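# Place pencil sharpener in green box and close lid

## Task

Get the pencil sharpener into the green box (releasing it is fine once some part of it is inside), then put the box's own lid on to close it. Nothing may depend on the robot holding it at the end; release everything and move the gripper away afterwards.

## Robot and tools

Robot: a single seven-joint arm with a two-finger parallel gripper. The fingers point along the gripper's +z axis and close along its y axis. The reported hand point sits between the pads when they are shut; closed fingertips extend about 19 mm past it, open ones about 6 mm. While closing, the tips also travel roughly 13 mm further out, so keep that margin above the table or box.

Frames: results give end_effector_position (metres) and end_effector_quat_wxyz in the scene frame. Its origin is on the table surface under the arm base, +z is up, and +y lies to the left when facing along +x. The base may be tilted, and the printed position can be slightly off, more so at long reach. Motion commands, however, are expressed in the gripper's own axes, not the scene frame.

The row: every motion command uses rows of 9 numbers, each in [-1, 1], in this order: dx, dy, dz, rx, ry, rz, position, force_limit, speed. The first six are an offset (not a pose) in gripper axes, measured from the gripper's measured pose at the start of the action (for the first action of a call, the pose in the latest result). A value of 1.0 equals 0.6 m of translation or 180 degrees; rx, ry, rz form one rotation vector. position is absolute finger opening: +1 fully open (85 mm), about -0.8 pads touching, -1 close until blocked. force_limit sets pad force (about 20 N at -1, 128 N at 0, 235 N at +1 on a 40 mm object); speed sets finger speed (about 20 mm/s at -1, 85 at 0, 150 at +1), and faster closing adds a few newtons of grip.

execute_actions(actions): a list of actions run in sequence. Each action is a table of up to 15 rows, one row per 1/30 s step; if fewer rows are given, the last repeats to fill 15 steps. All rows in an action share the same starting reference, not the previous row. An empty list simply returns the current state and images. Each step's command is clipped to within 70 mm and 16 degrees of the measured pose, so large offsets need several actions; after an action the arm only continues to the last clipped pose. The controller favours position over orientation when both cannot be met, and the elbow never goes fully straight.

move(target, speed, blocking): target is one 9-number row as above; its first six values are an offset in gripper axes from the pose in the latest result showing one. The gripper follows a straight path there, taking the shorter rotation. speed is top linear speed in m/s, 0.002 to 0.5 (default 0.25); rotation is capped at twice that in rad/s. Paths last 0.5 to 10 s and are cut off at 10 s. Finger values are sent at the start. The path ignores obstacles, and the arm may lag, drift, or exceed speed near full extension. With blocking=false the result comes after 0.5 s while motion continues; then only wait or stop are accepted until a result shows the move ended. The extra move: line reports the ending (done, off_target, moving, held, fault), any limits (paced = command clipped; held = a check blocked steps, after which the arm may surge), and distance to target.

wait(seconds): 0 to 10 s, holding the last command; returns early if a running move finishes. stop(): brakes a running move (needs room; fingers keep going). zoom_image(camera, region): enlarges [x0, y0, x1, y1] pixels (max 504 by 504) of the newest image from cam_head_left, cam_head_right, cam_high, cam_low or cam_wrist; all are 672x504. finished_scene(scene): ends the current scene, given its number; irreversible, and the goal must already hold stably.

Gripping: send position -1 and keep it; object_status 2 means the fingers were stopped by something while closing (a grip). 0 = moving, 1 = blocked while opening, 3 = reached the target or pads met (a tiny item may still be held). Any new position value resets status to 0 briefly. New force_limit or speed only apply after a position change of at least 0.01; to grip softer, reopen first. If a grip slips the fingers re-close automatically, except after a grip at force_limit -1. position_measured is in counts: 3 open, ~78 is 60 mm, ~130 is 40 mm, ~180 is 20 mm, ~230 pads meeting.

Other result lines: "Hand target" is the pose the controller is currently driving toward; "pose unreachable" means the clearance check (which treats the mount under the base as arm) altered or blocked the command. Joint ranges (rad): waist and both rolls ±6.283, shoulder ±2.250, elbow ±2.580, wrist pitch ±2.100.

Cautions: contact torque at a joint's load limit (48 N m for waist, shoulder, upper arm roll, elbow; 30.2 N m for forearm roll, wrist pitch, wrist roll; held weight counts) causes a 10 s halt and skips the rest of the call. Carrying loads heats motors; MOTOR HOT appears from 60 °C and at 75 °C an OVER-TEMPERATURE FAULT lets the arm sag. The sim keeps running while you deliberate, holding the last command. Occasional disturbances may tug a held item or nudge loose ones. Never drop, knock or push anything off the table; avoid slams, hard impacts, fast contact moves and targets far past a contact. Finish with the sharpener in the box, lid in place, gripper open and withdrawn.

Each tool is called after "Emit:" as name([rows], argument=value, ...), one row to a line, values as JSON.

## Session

Emit:
execute_actions(actions=[])

Scene clock: 0.00 s.
end_effector_position=(+0.3586, -0.1698, +0.1398) position_measured=3 object_status=3 end_effector_quat_wxyz=(+0.267, +0.693, -0.670, -0.013)
Joint positions: [ 0.052 -0.016 -0.289  2.389  0.918  1.009  1.967]
Joint velocities: [ 0.     0.     0.     0.     0.    -0.001 -0.001]
Hand target: +0.359, -0.170, +0.140; +0.267, +0.693, -0.670, -0.013

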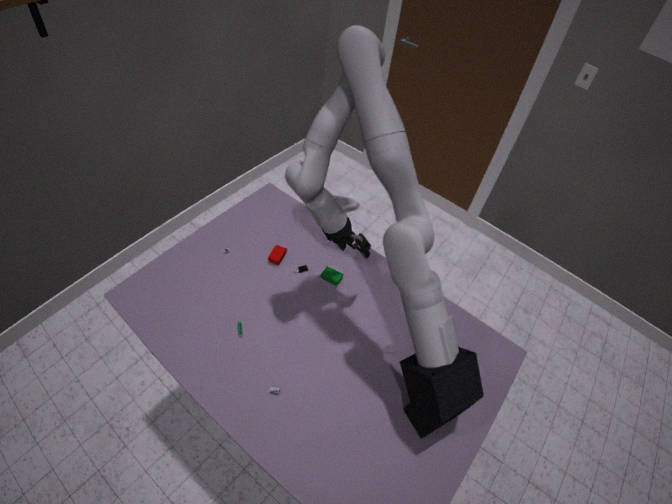

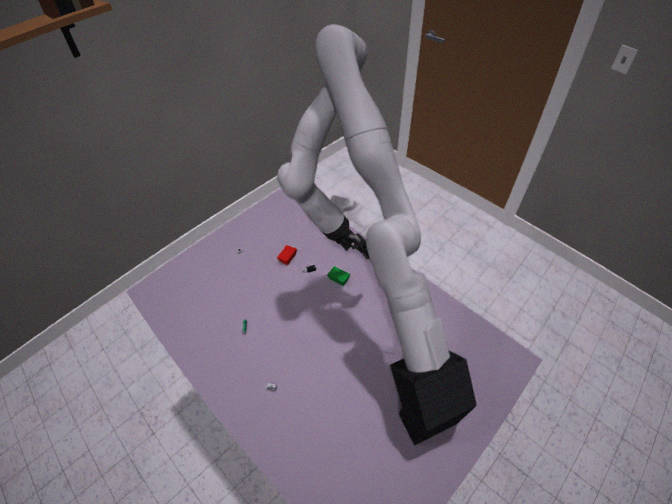

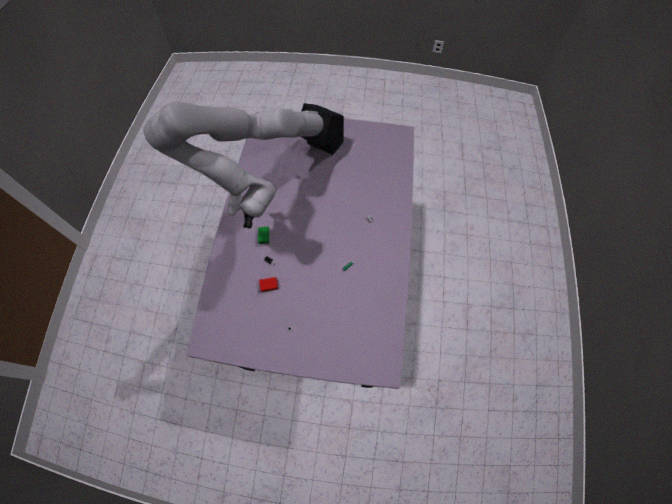

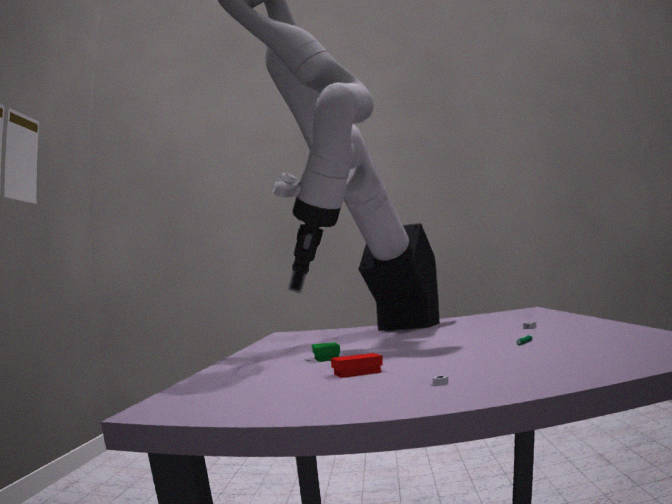

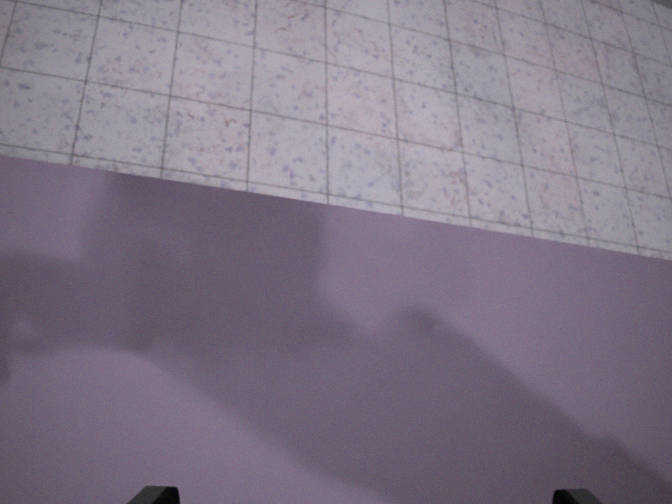

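Emit:
move(target=[-0.098,-0.058,-0.22,0.13,-0.114,0,1,-0.6,0])

Scene clock: 10.37 s.
end_effector_position=(+0.4339, -0.0693, +0.2192) position_measured=3 object_status=3 end_effector_quat_wxyz=(-0.001, +0.719, -0.695, -0.001)
Joint positions: [-0.113 -0.43  -0.374  2.406  0.752  0.831  2.099]
Joint velocities: [-0.002 -0.007 -0.001 -0.    -0.    -0.002  0.003]
Hand target: +0.434, -0.069, +0.219; -0.001, +0.719, -0.695, -0.001
Off the commanded pose: 0.001 m, 0 deg.
move: done

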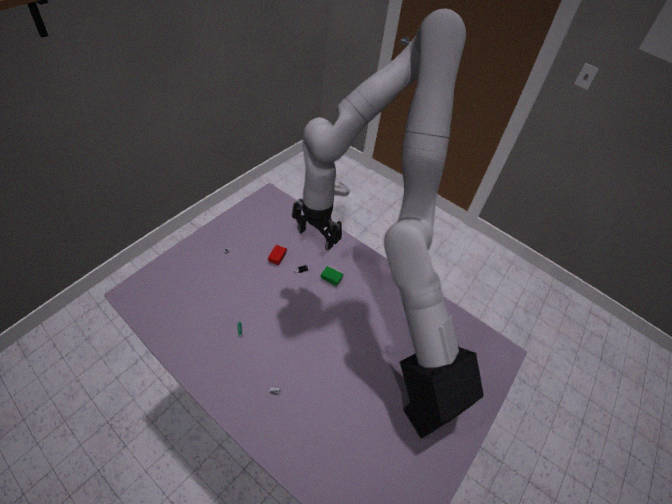

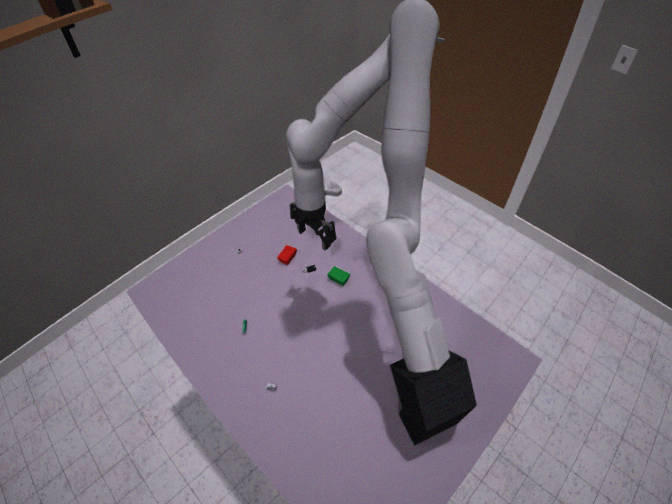

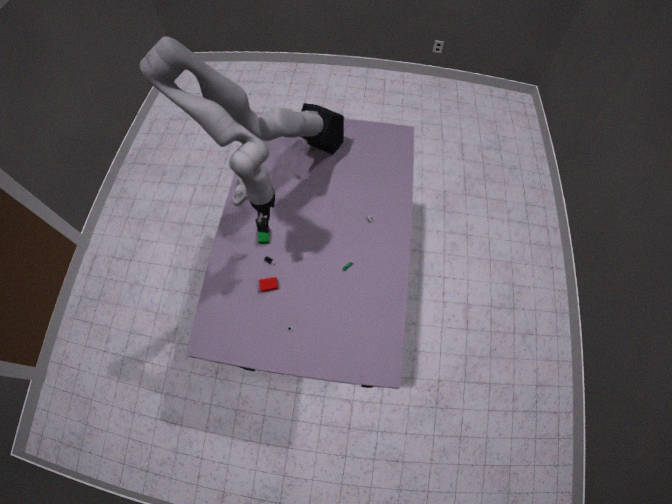

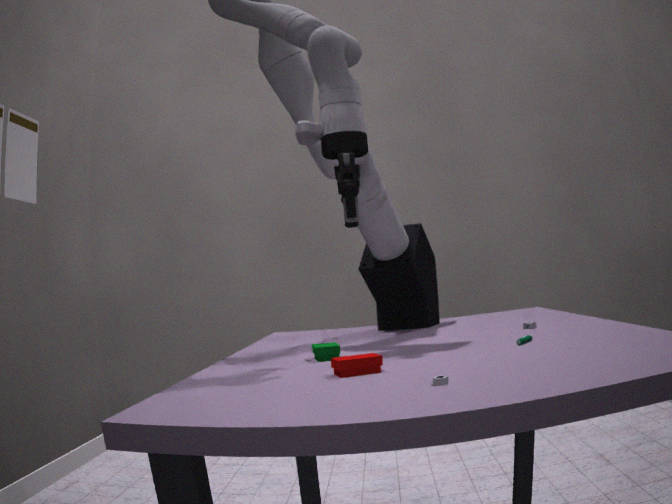

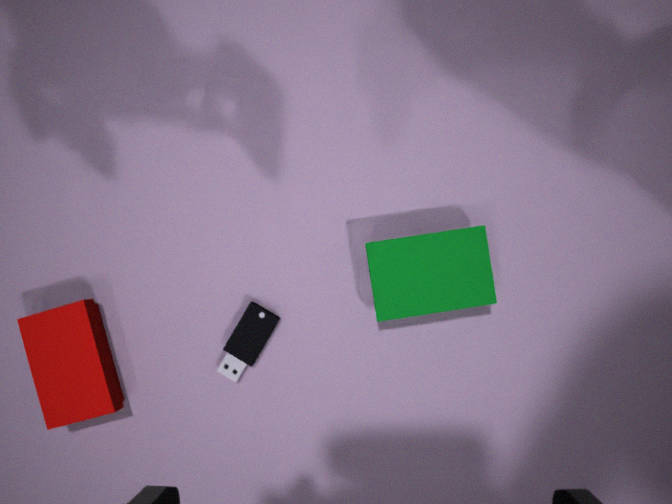

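Emit:
move(target=[0.078,0.068,0.25,0,0,0.456,1,-0.6,0], speed=0.15)

Scene clock: 26.23 s.
end_effector_position=(+0.3962, -0.1184, +0.0693) position_measured=3 object_status=3 end_effector_quat_wxyz=(-0.026, -0.086, +0.996, +0.006)
Joint positions: [ 0.543  0.019 -0.45   2.58   1.997  0.372 -0.221]
Joint velocities: [ 0.241  0.014 -0.226 -0.     0.075 -0.006 -0.058]
Hand target: +0.396, -0.118, +0.069; -0.026, -0.086, +0.996, +0.006
Off the commanded pose: 0.002 m, 3 deg.
joint sent to its limit — the command would take joint 4 (elbow) past its upper limit, so that joint was sent only as far as its limit.
move: off_target

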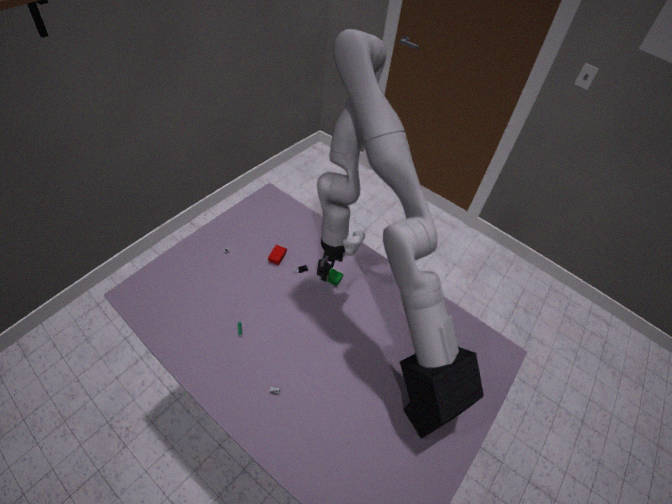

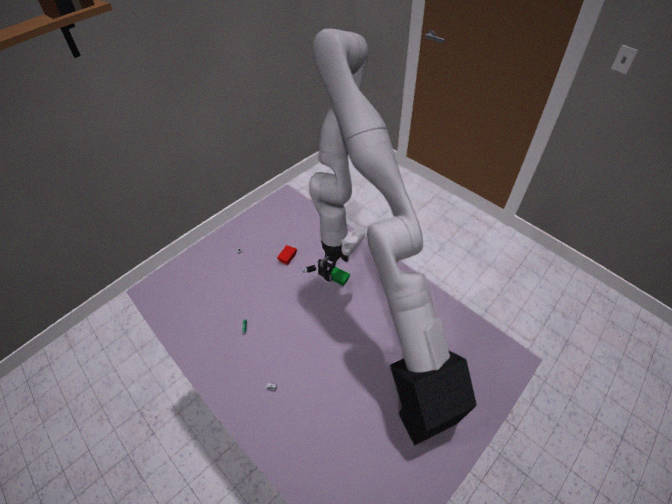

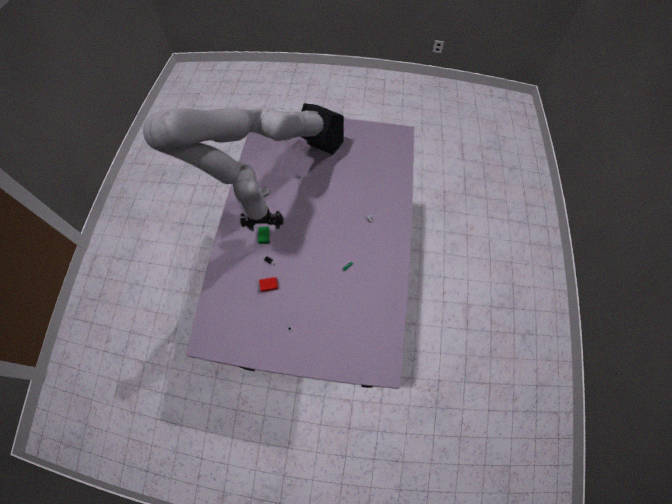

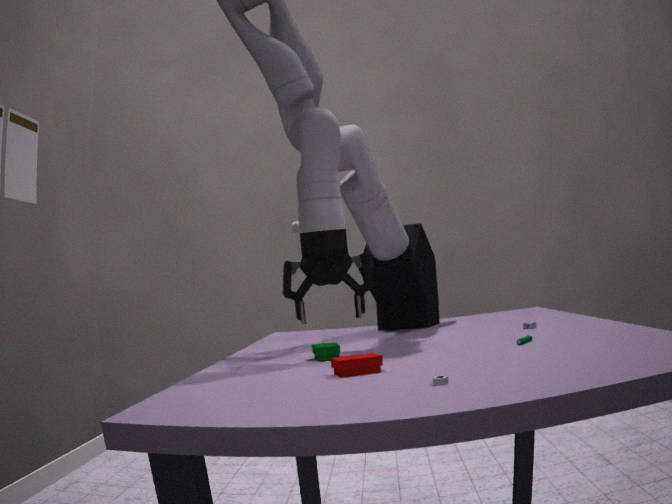

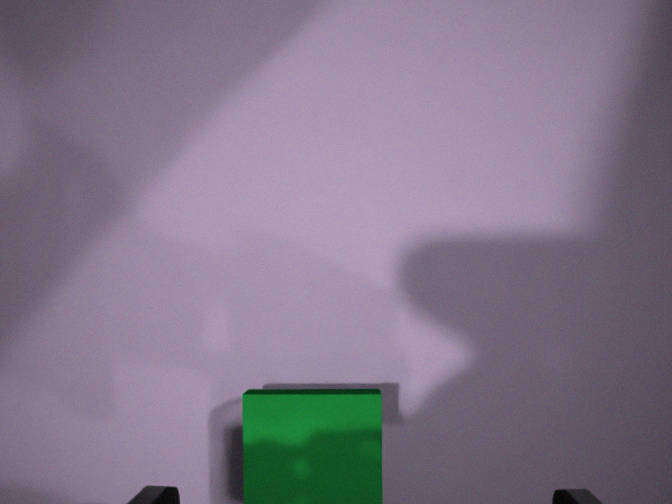

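Emit:
move(target=[0,0,-0.1,0,0,1.0,1,-0.6,0], speed=0.5)

Scene clock: 44.70 s.
end_effector_position=(+0.4000, -0.1180, +0.1293) position_measured=3 object_status=3 end_effector_quat_wxyz=(-0.007, +0.996, +0.086, -0.026)
Joint positions: [ 0.689 -0.266 -0.544  2.55   0.982  0.216 -2.35 ]
Joint velocities: [ 0.055 -0.007 -0.056  0.007  0.065 -0.012 -0.075]
Hand target: +0.400, -0.119, +0.129; -0.006, +0.996, +0.085, -0.026
Off the commanded pose: 0.001 m, 0 deg.
move: done

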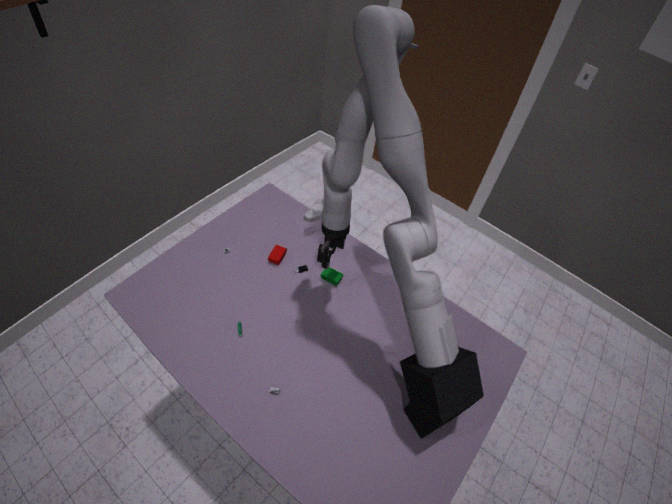

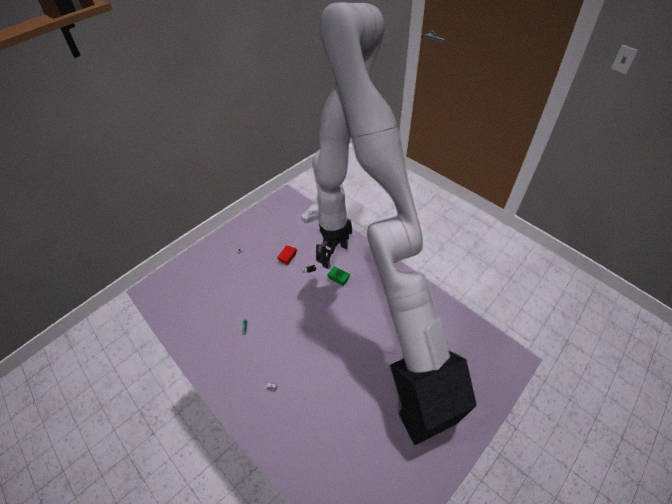

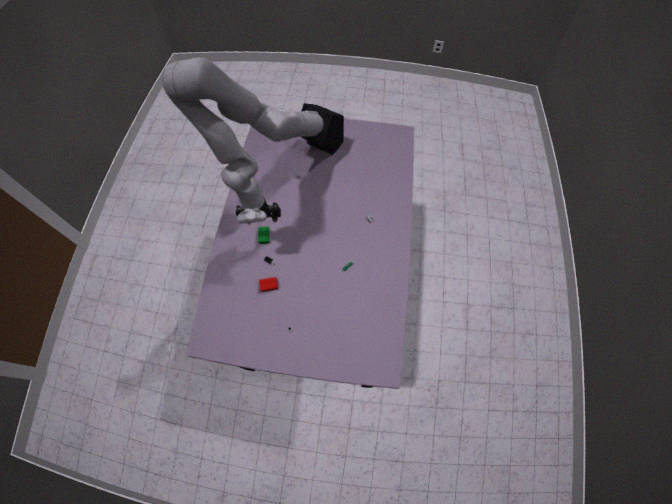

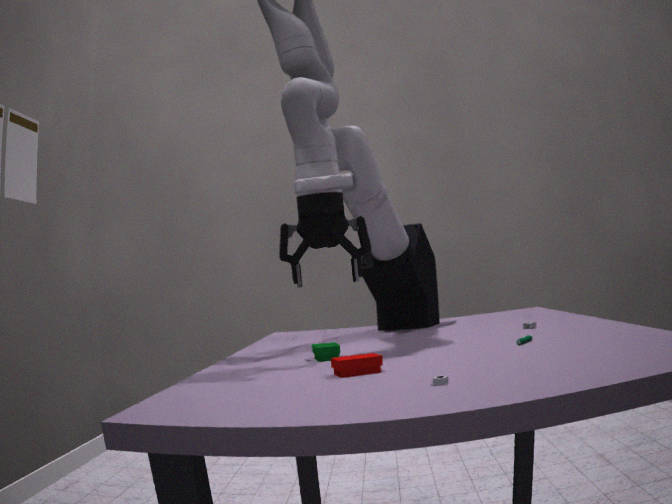

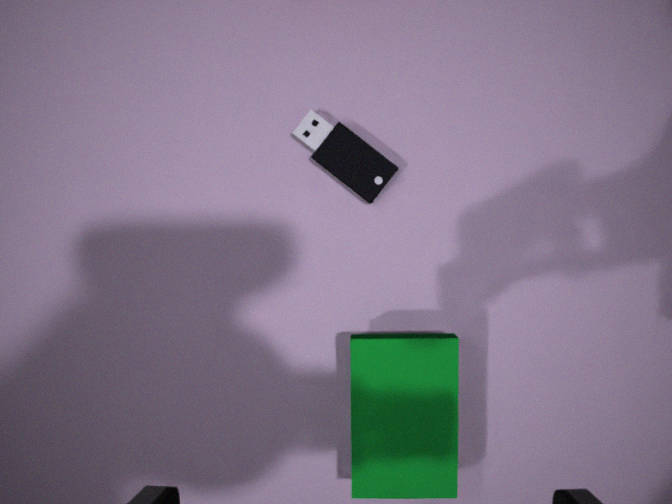

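Emit:
move(target=[0,0.027,0.11,0,0,0,1,-0.6,0])

Scene clock: 51.17 s.
end_effector_position=(+0.3991, -0.1335, +0.0631) position_measured=3 object_status=3 end_effector_quat_wxyz=(-0.007, +0.996, +0.086, -0.027)
Joint positions: [ 0.818  0.033 -0.633  2.553  2.084  0.326 -3.363]
Joint velocities: [ 0.012  0.005 -0.002  0.017  0.117  0.01  -0.106]
Hand target: +0.399, -0.134, +0.063; -0.007, +0.996, +0.086, -0.027
Off the commanded pose: 0.000 m, 0 deg.
move: done

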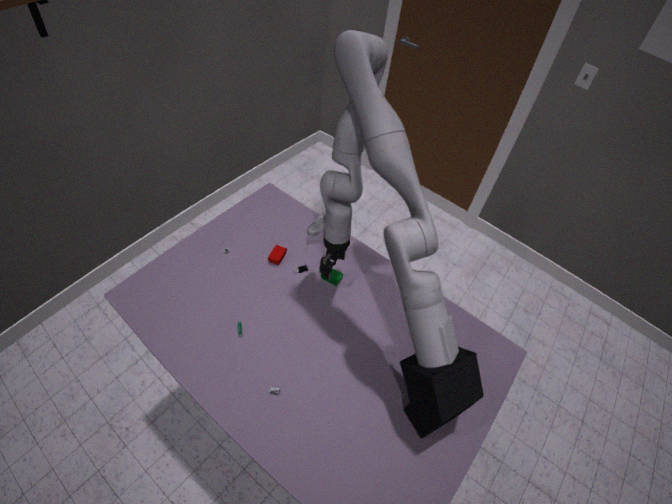

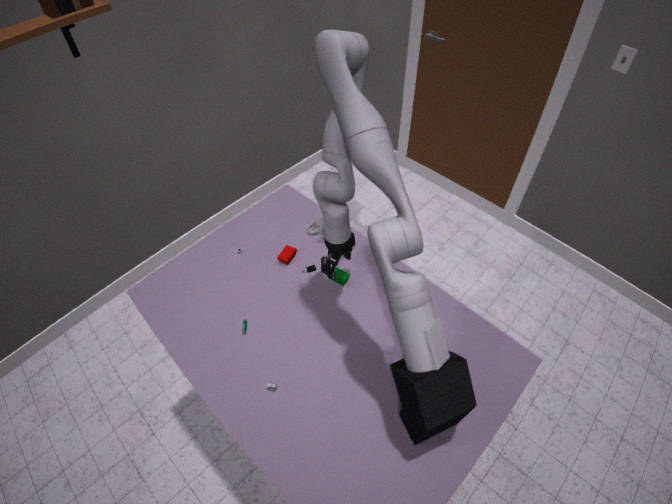

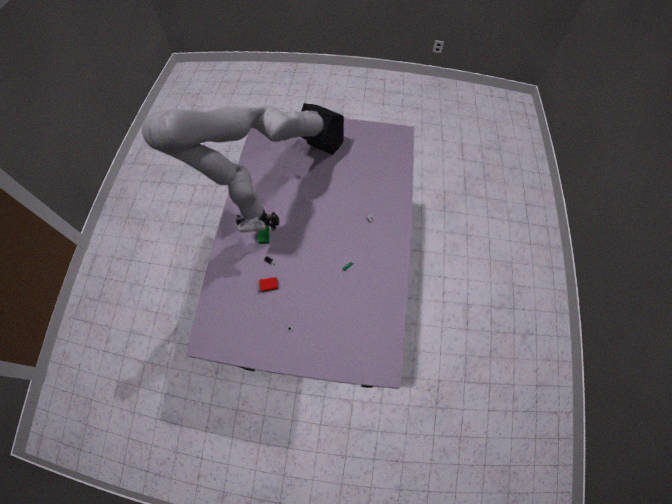

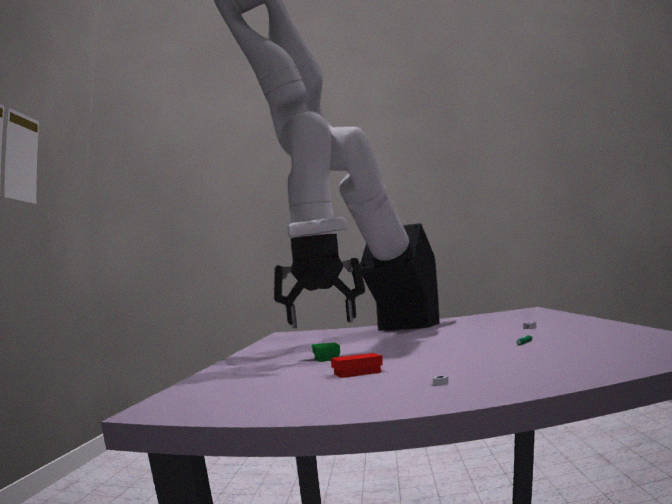

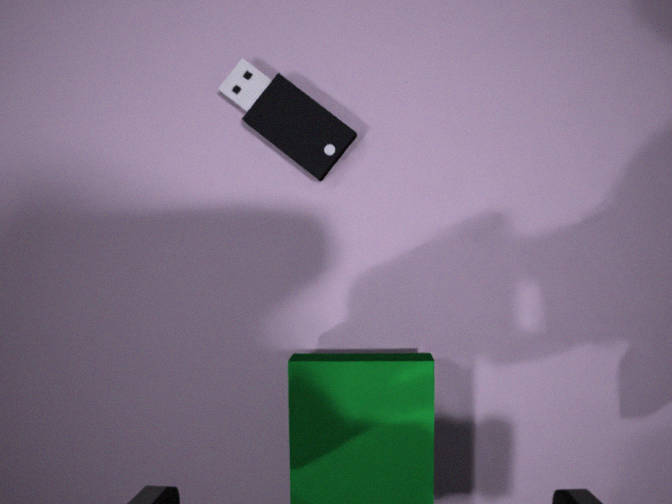

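Emit:
move(target=[0,0,0.075,0,0,0,1,-0.6,-0.5], speed=0.1)

Emit:
execute_actions([
  [[0,0,0,0,0,0,-1,-0.6,-0.5]],
  [[0,0,0,0,0,0,-1,-0.6,-0.5]],
  [[0,0,0,0,0,0,-1,-0.6,-0.5]],
  [[0,0,0,0,0,0,-1,-0.6,-0.5]],
])

Emit:
move(target=[0,0,-0.08,0,0,0,-1,-0.6,-0.5], speed=0.1)

Scene clock: 59.23 s.
end_effector_position=(+0.3968, -0.1334, +0.0184) position_measured=3 object_status=3 end_effector_quat_wxyz=(-0.006, +0.996, +0.087, -0.027)
Joint positions: [ 0.814  0.242 -0.659  2.535  2.253  0.511 -3.497]
Joint velocities: [ 0.001  0.01   0.     0.002  0.004  0.001 -0.003]
Hand target: +0.396, -0.133, +0.018; -0.006, +0.996, +0.087, -0.028
Off the commanded pose: 0.000 m, 0 deg.
move: done

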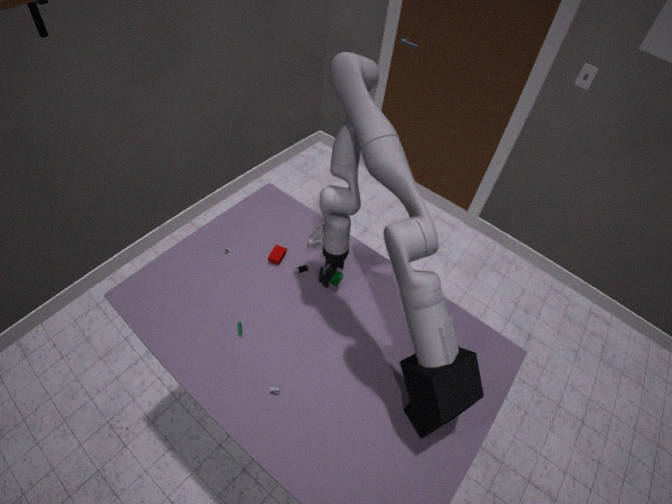

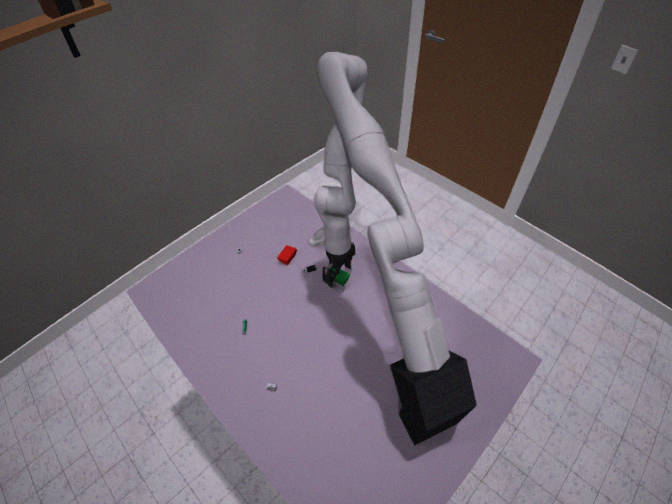

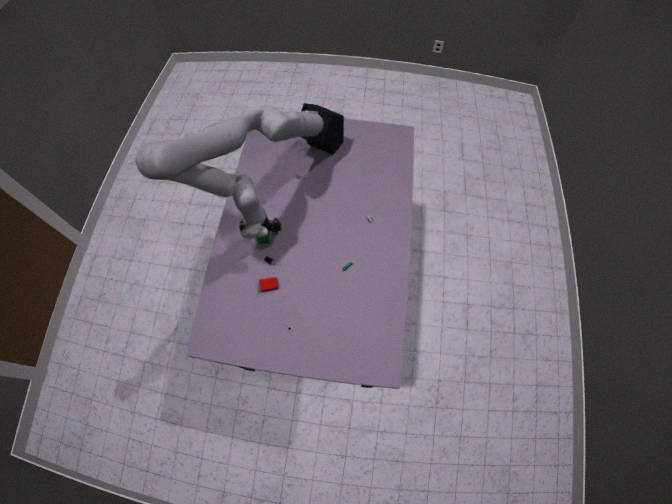

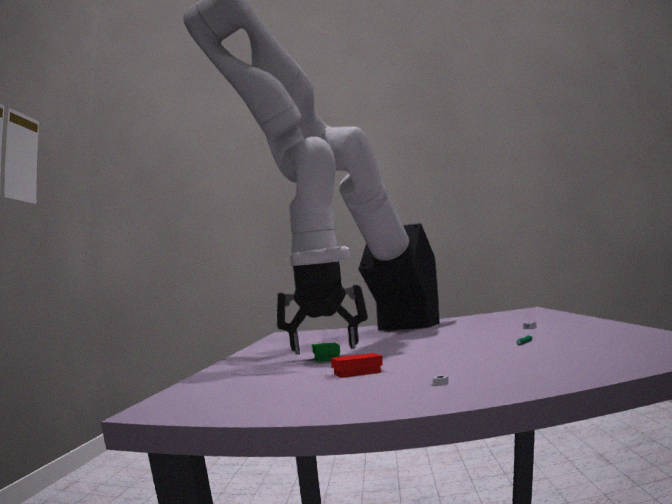

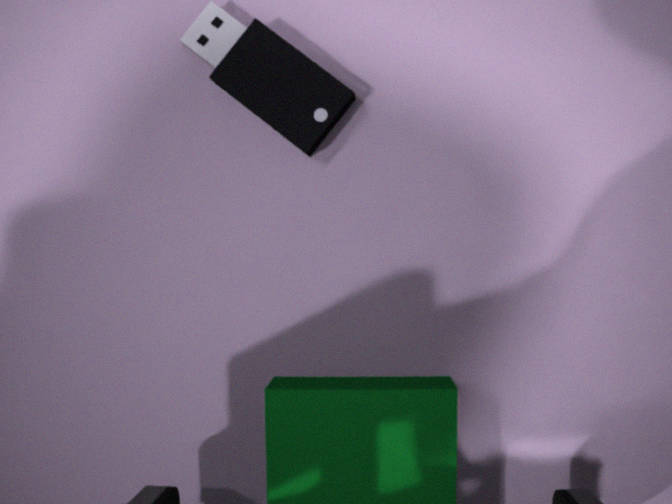

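Scene clock: 61.23 s.
end_effector_position=(+0.3968, -0.1334, +0.0186) position_measured=133 object_status=2 end_effector_quat_wxyz=(-0.006, +0.996, +0.087, -0.027)
Joint positions: [ 0.814  0.241 -0.659  2.535  2.253  0.511 -3.497]
Joint velocities: [ 0.    -0.001 -0.     0.001 -0.     0.    -0.001]
Hand target: +0.397, -0.133, +0.019; -0.006, +0.996, +0.087, -0.027
Off the commanded pose: 0.000 m, 0 deg.

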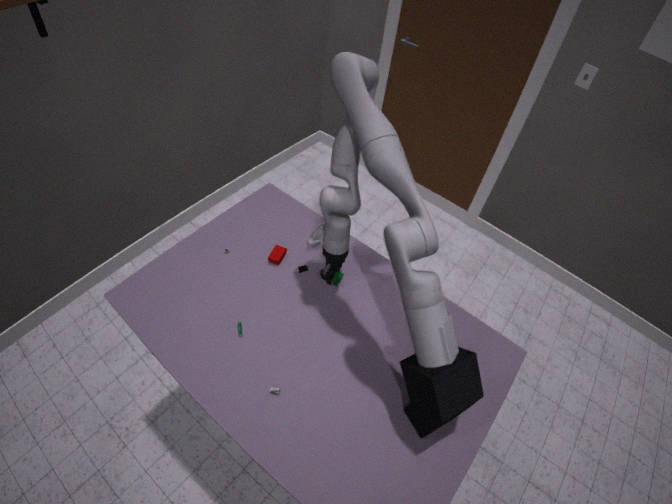

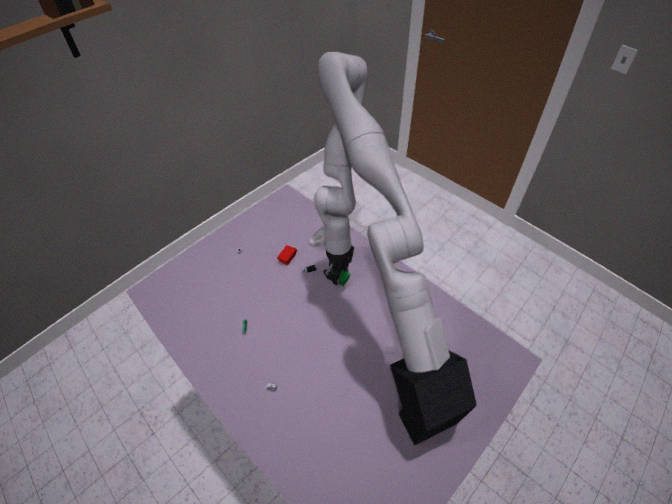

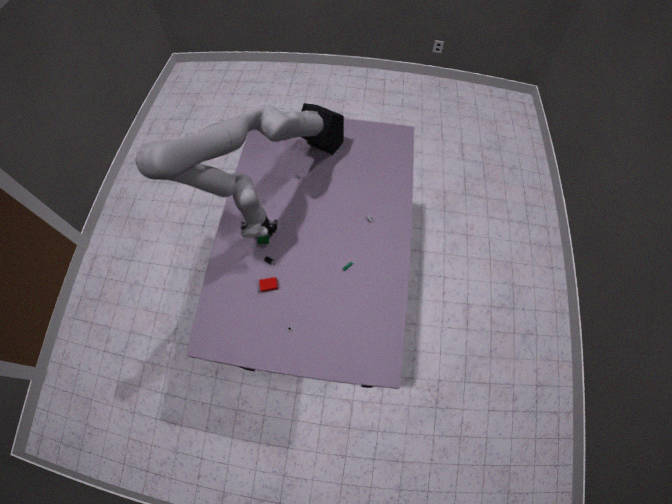

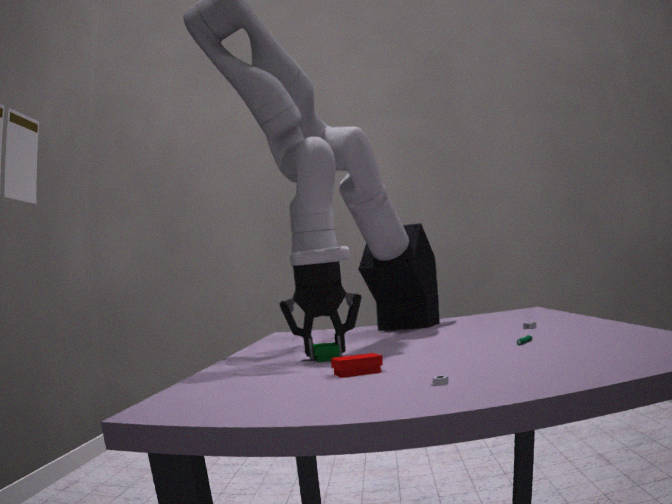

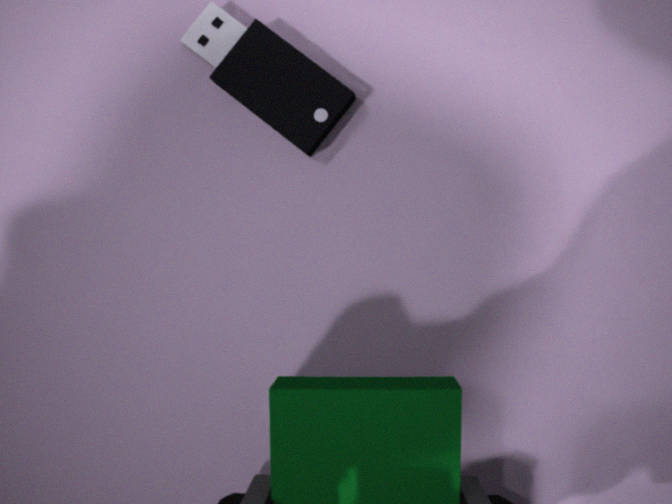

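Scene clock: 62.17 s.
end_effector_position=(+0.3993, -0.1335, +0.0663) position_measured=133 object_status=2 end_effector_quat_wxyz=(-0.007, +0.996, +0.087, -0.027)
Joint positions: [ 0.827  0.018 -0.638  2.553  2.068  0.313 -3.348]
Joint velocities: [-0.003 -0.011 -0.    -0.006 -0.046 -0.001  0.045]
Hand target: +0.400, -0.134, +0.067; -0.006, +0.996, +0.087, -0.027
Off the commanded pose: 0.000 m, 0 deg.
move: done

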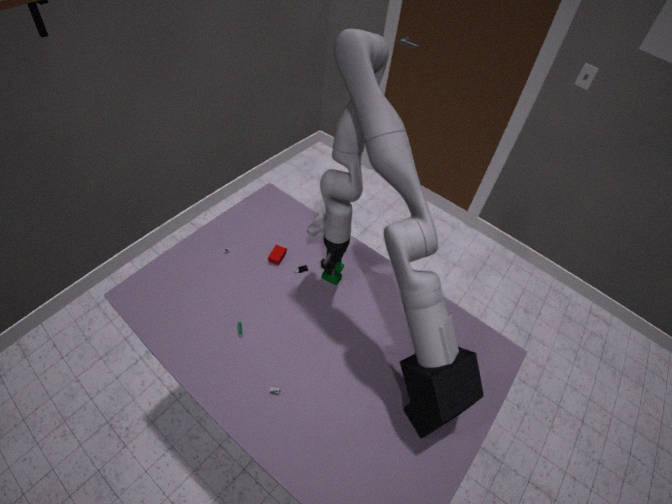

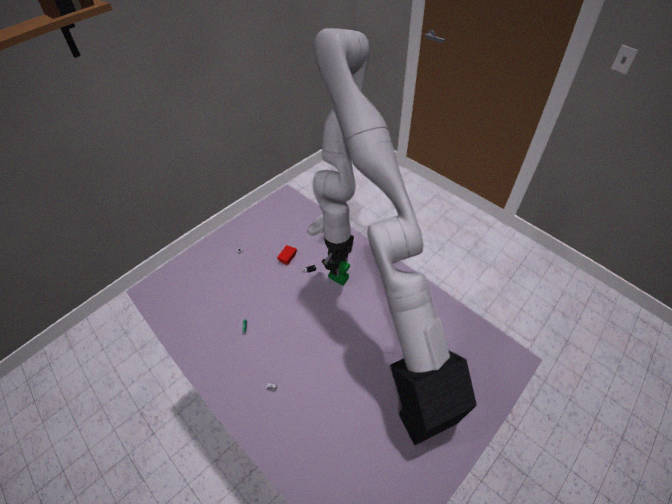

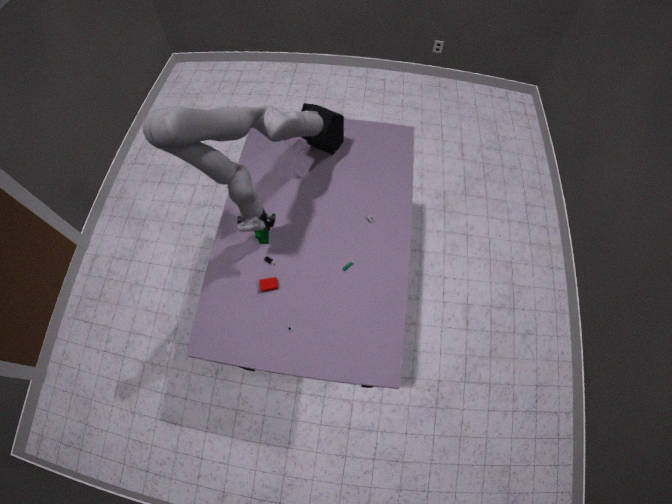

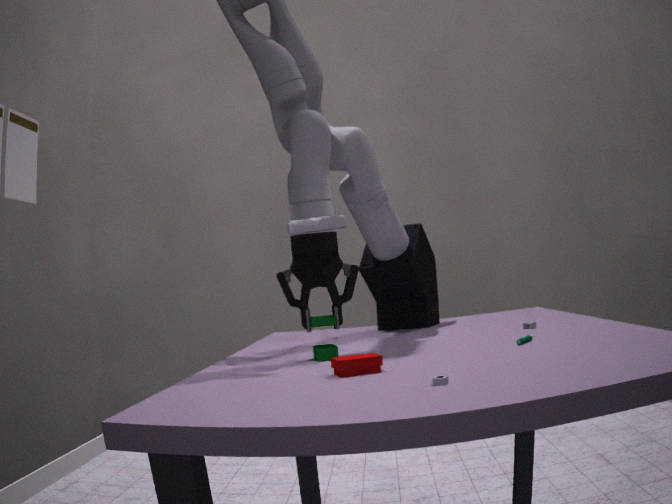

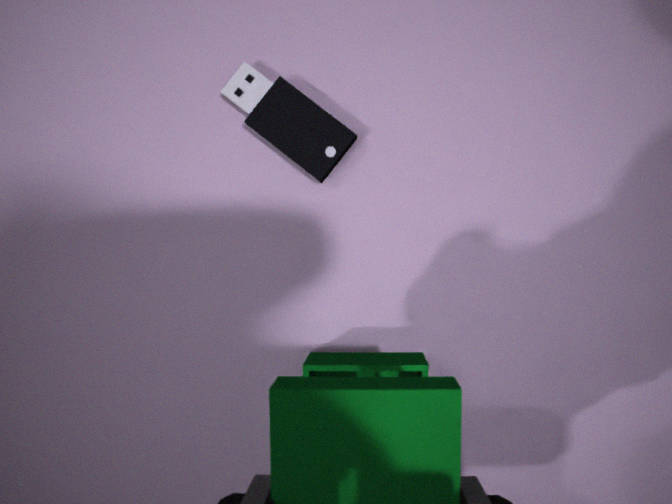

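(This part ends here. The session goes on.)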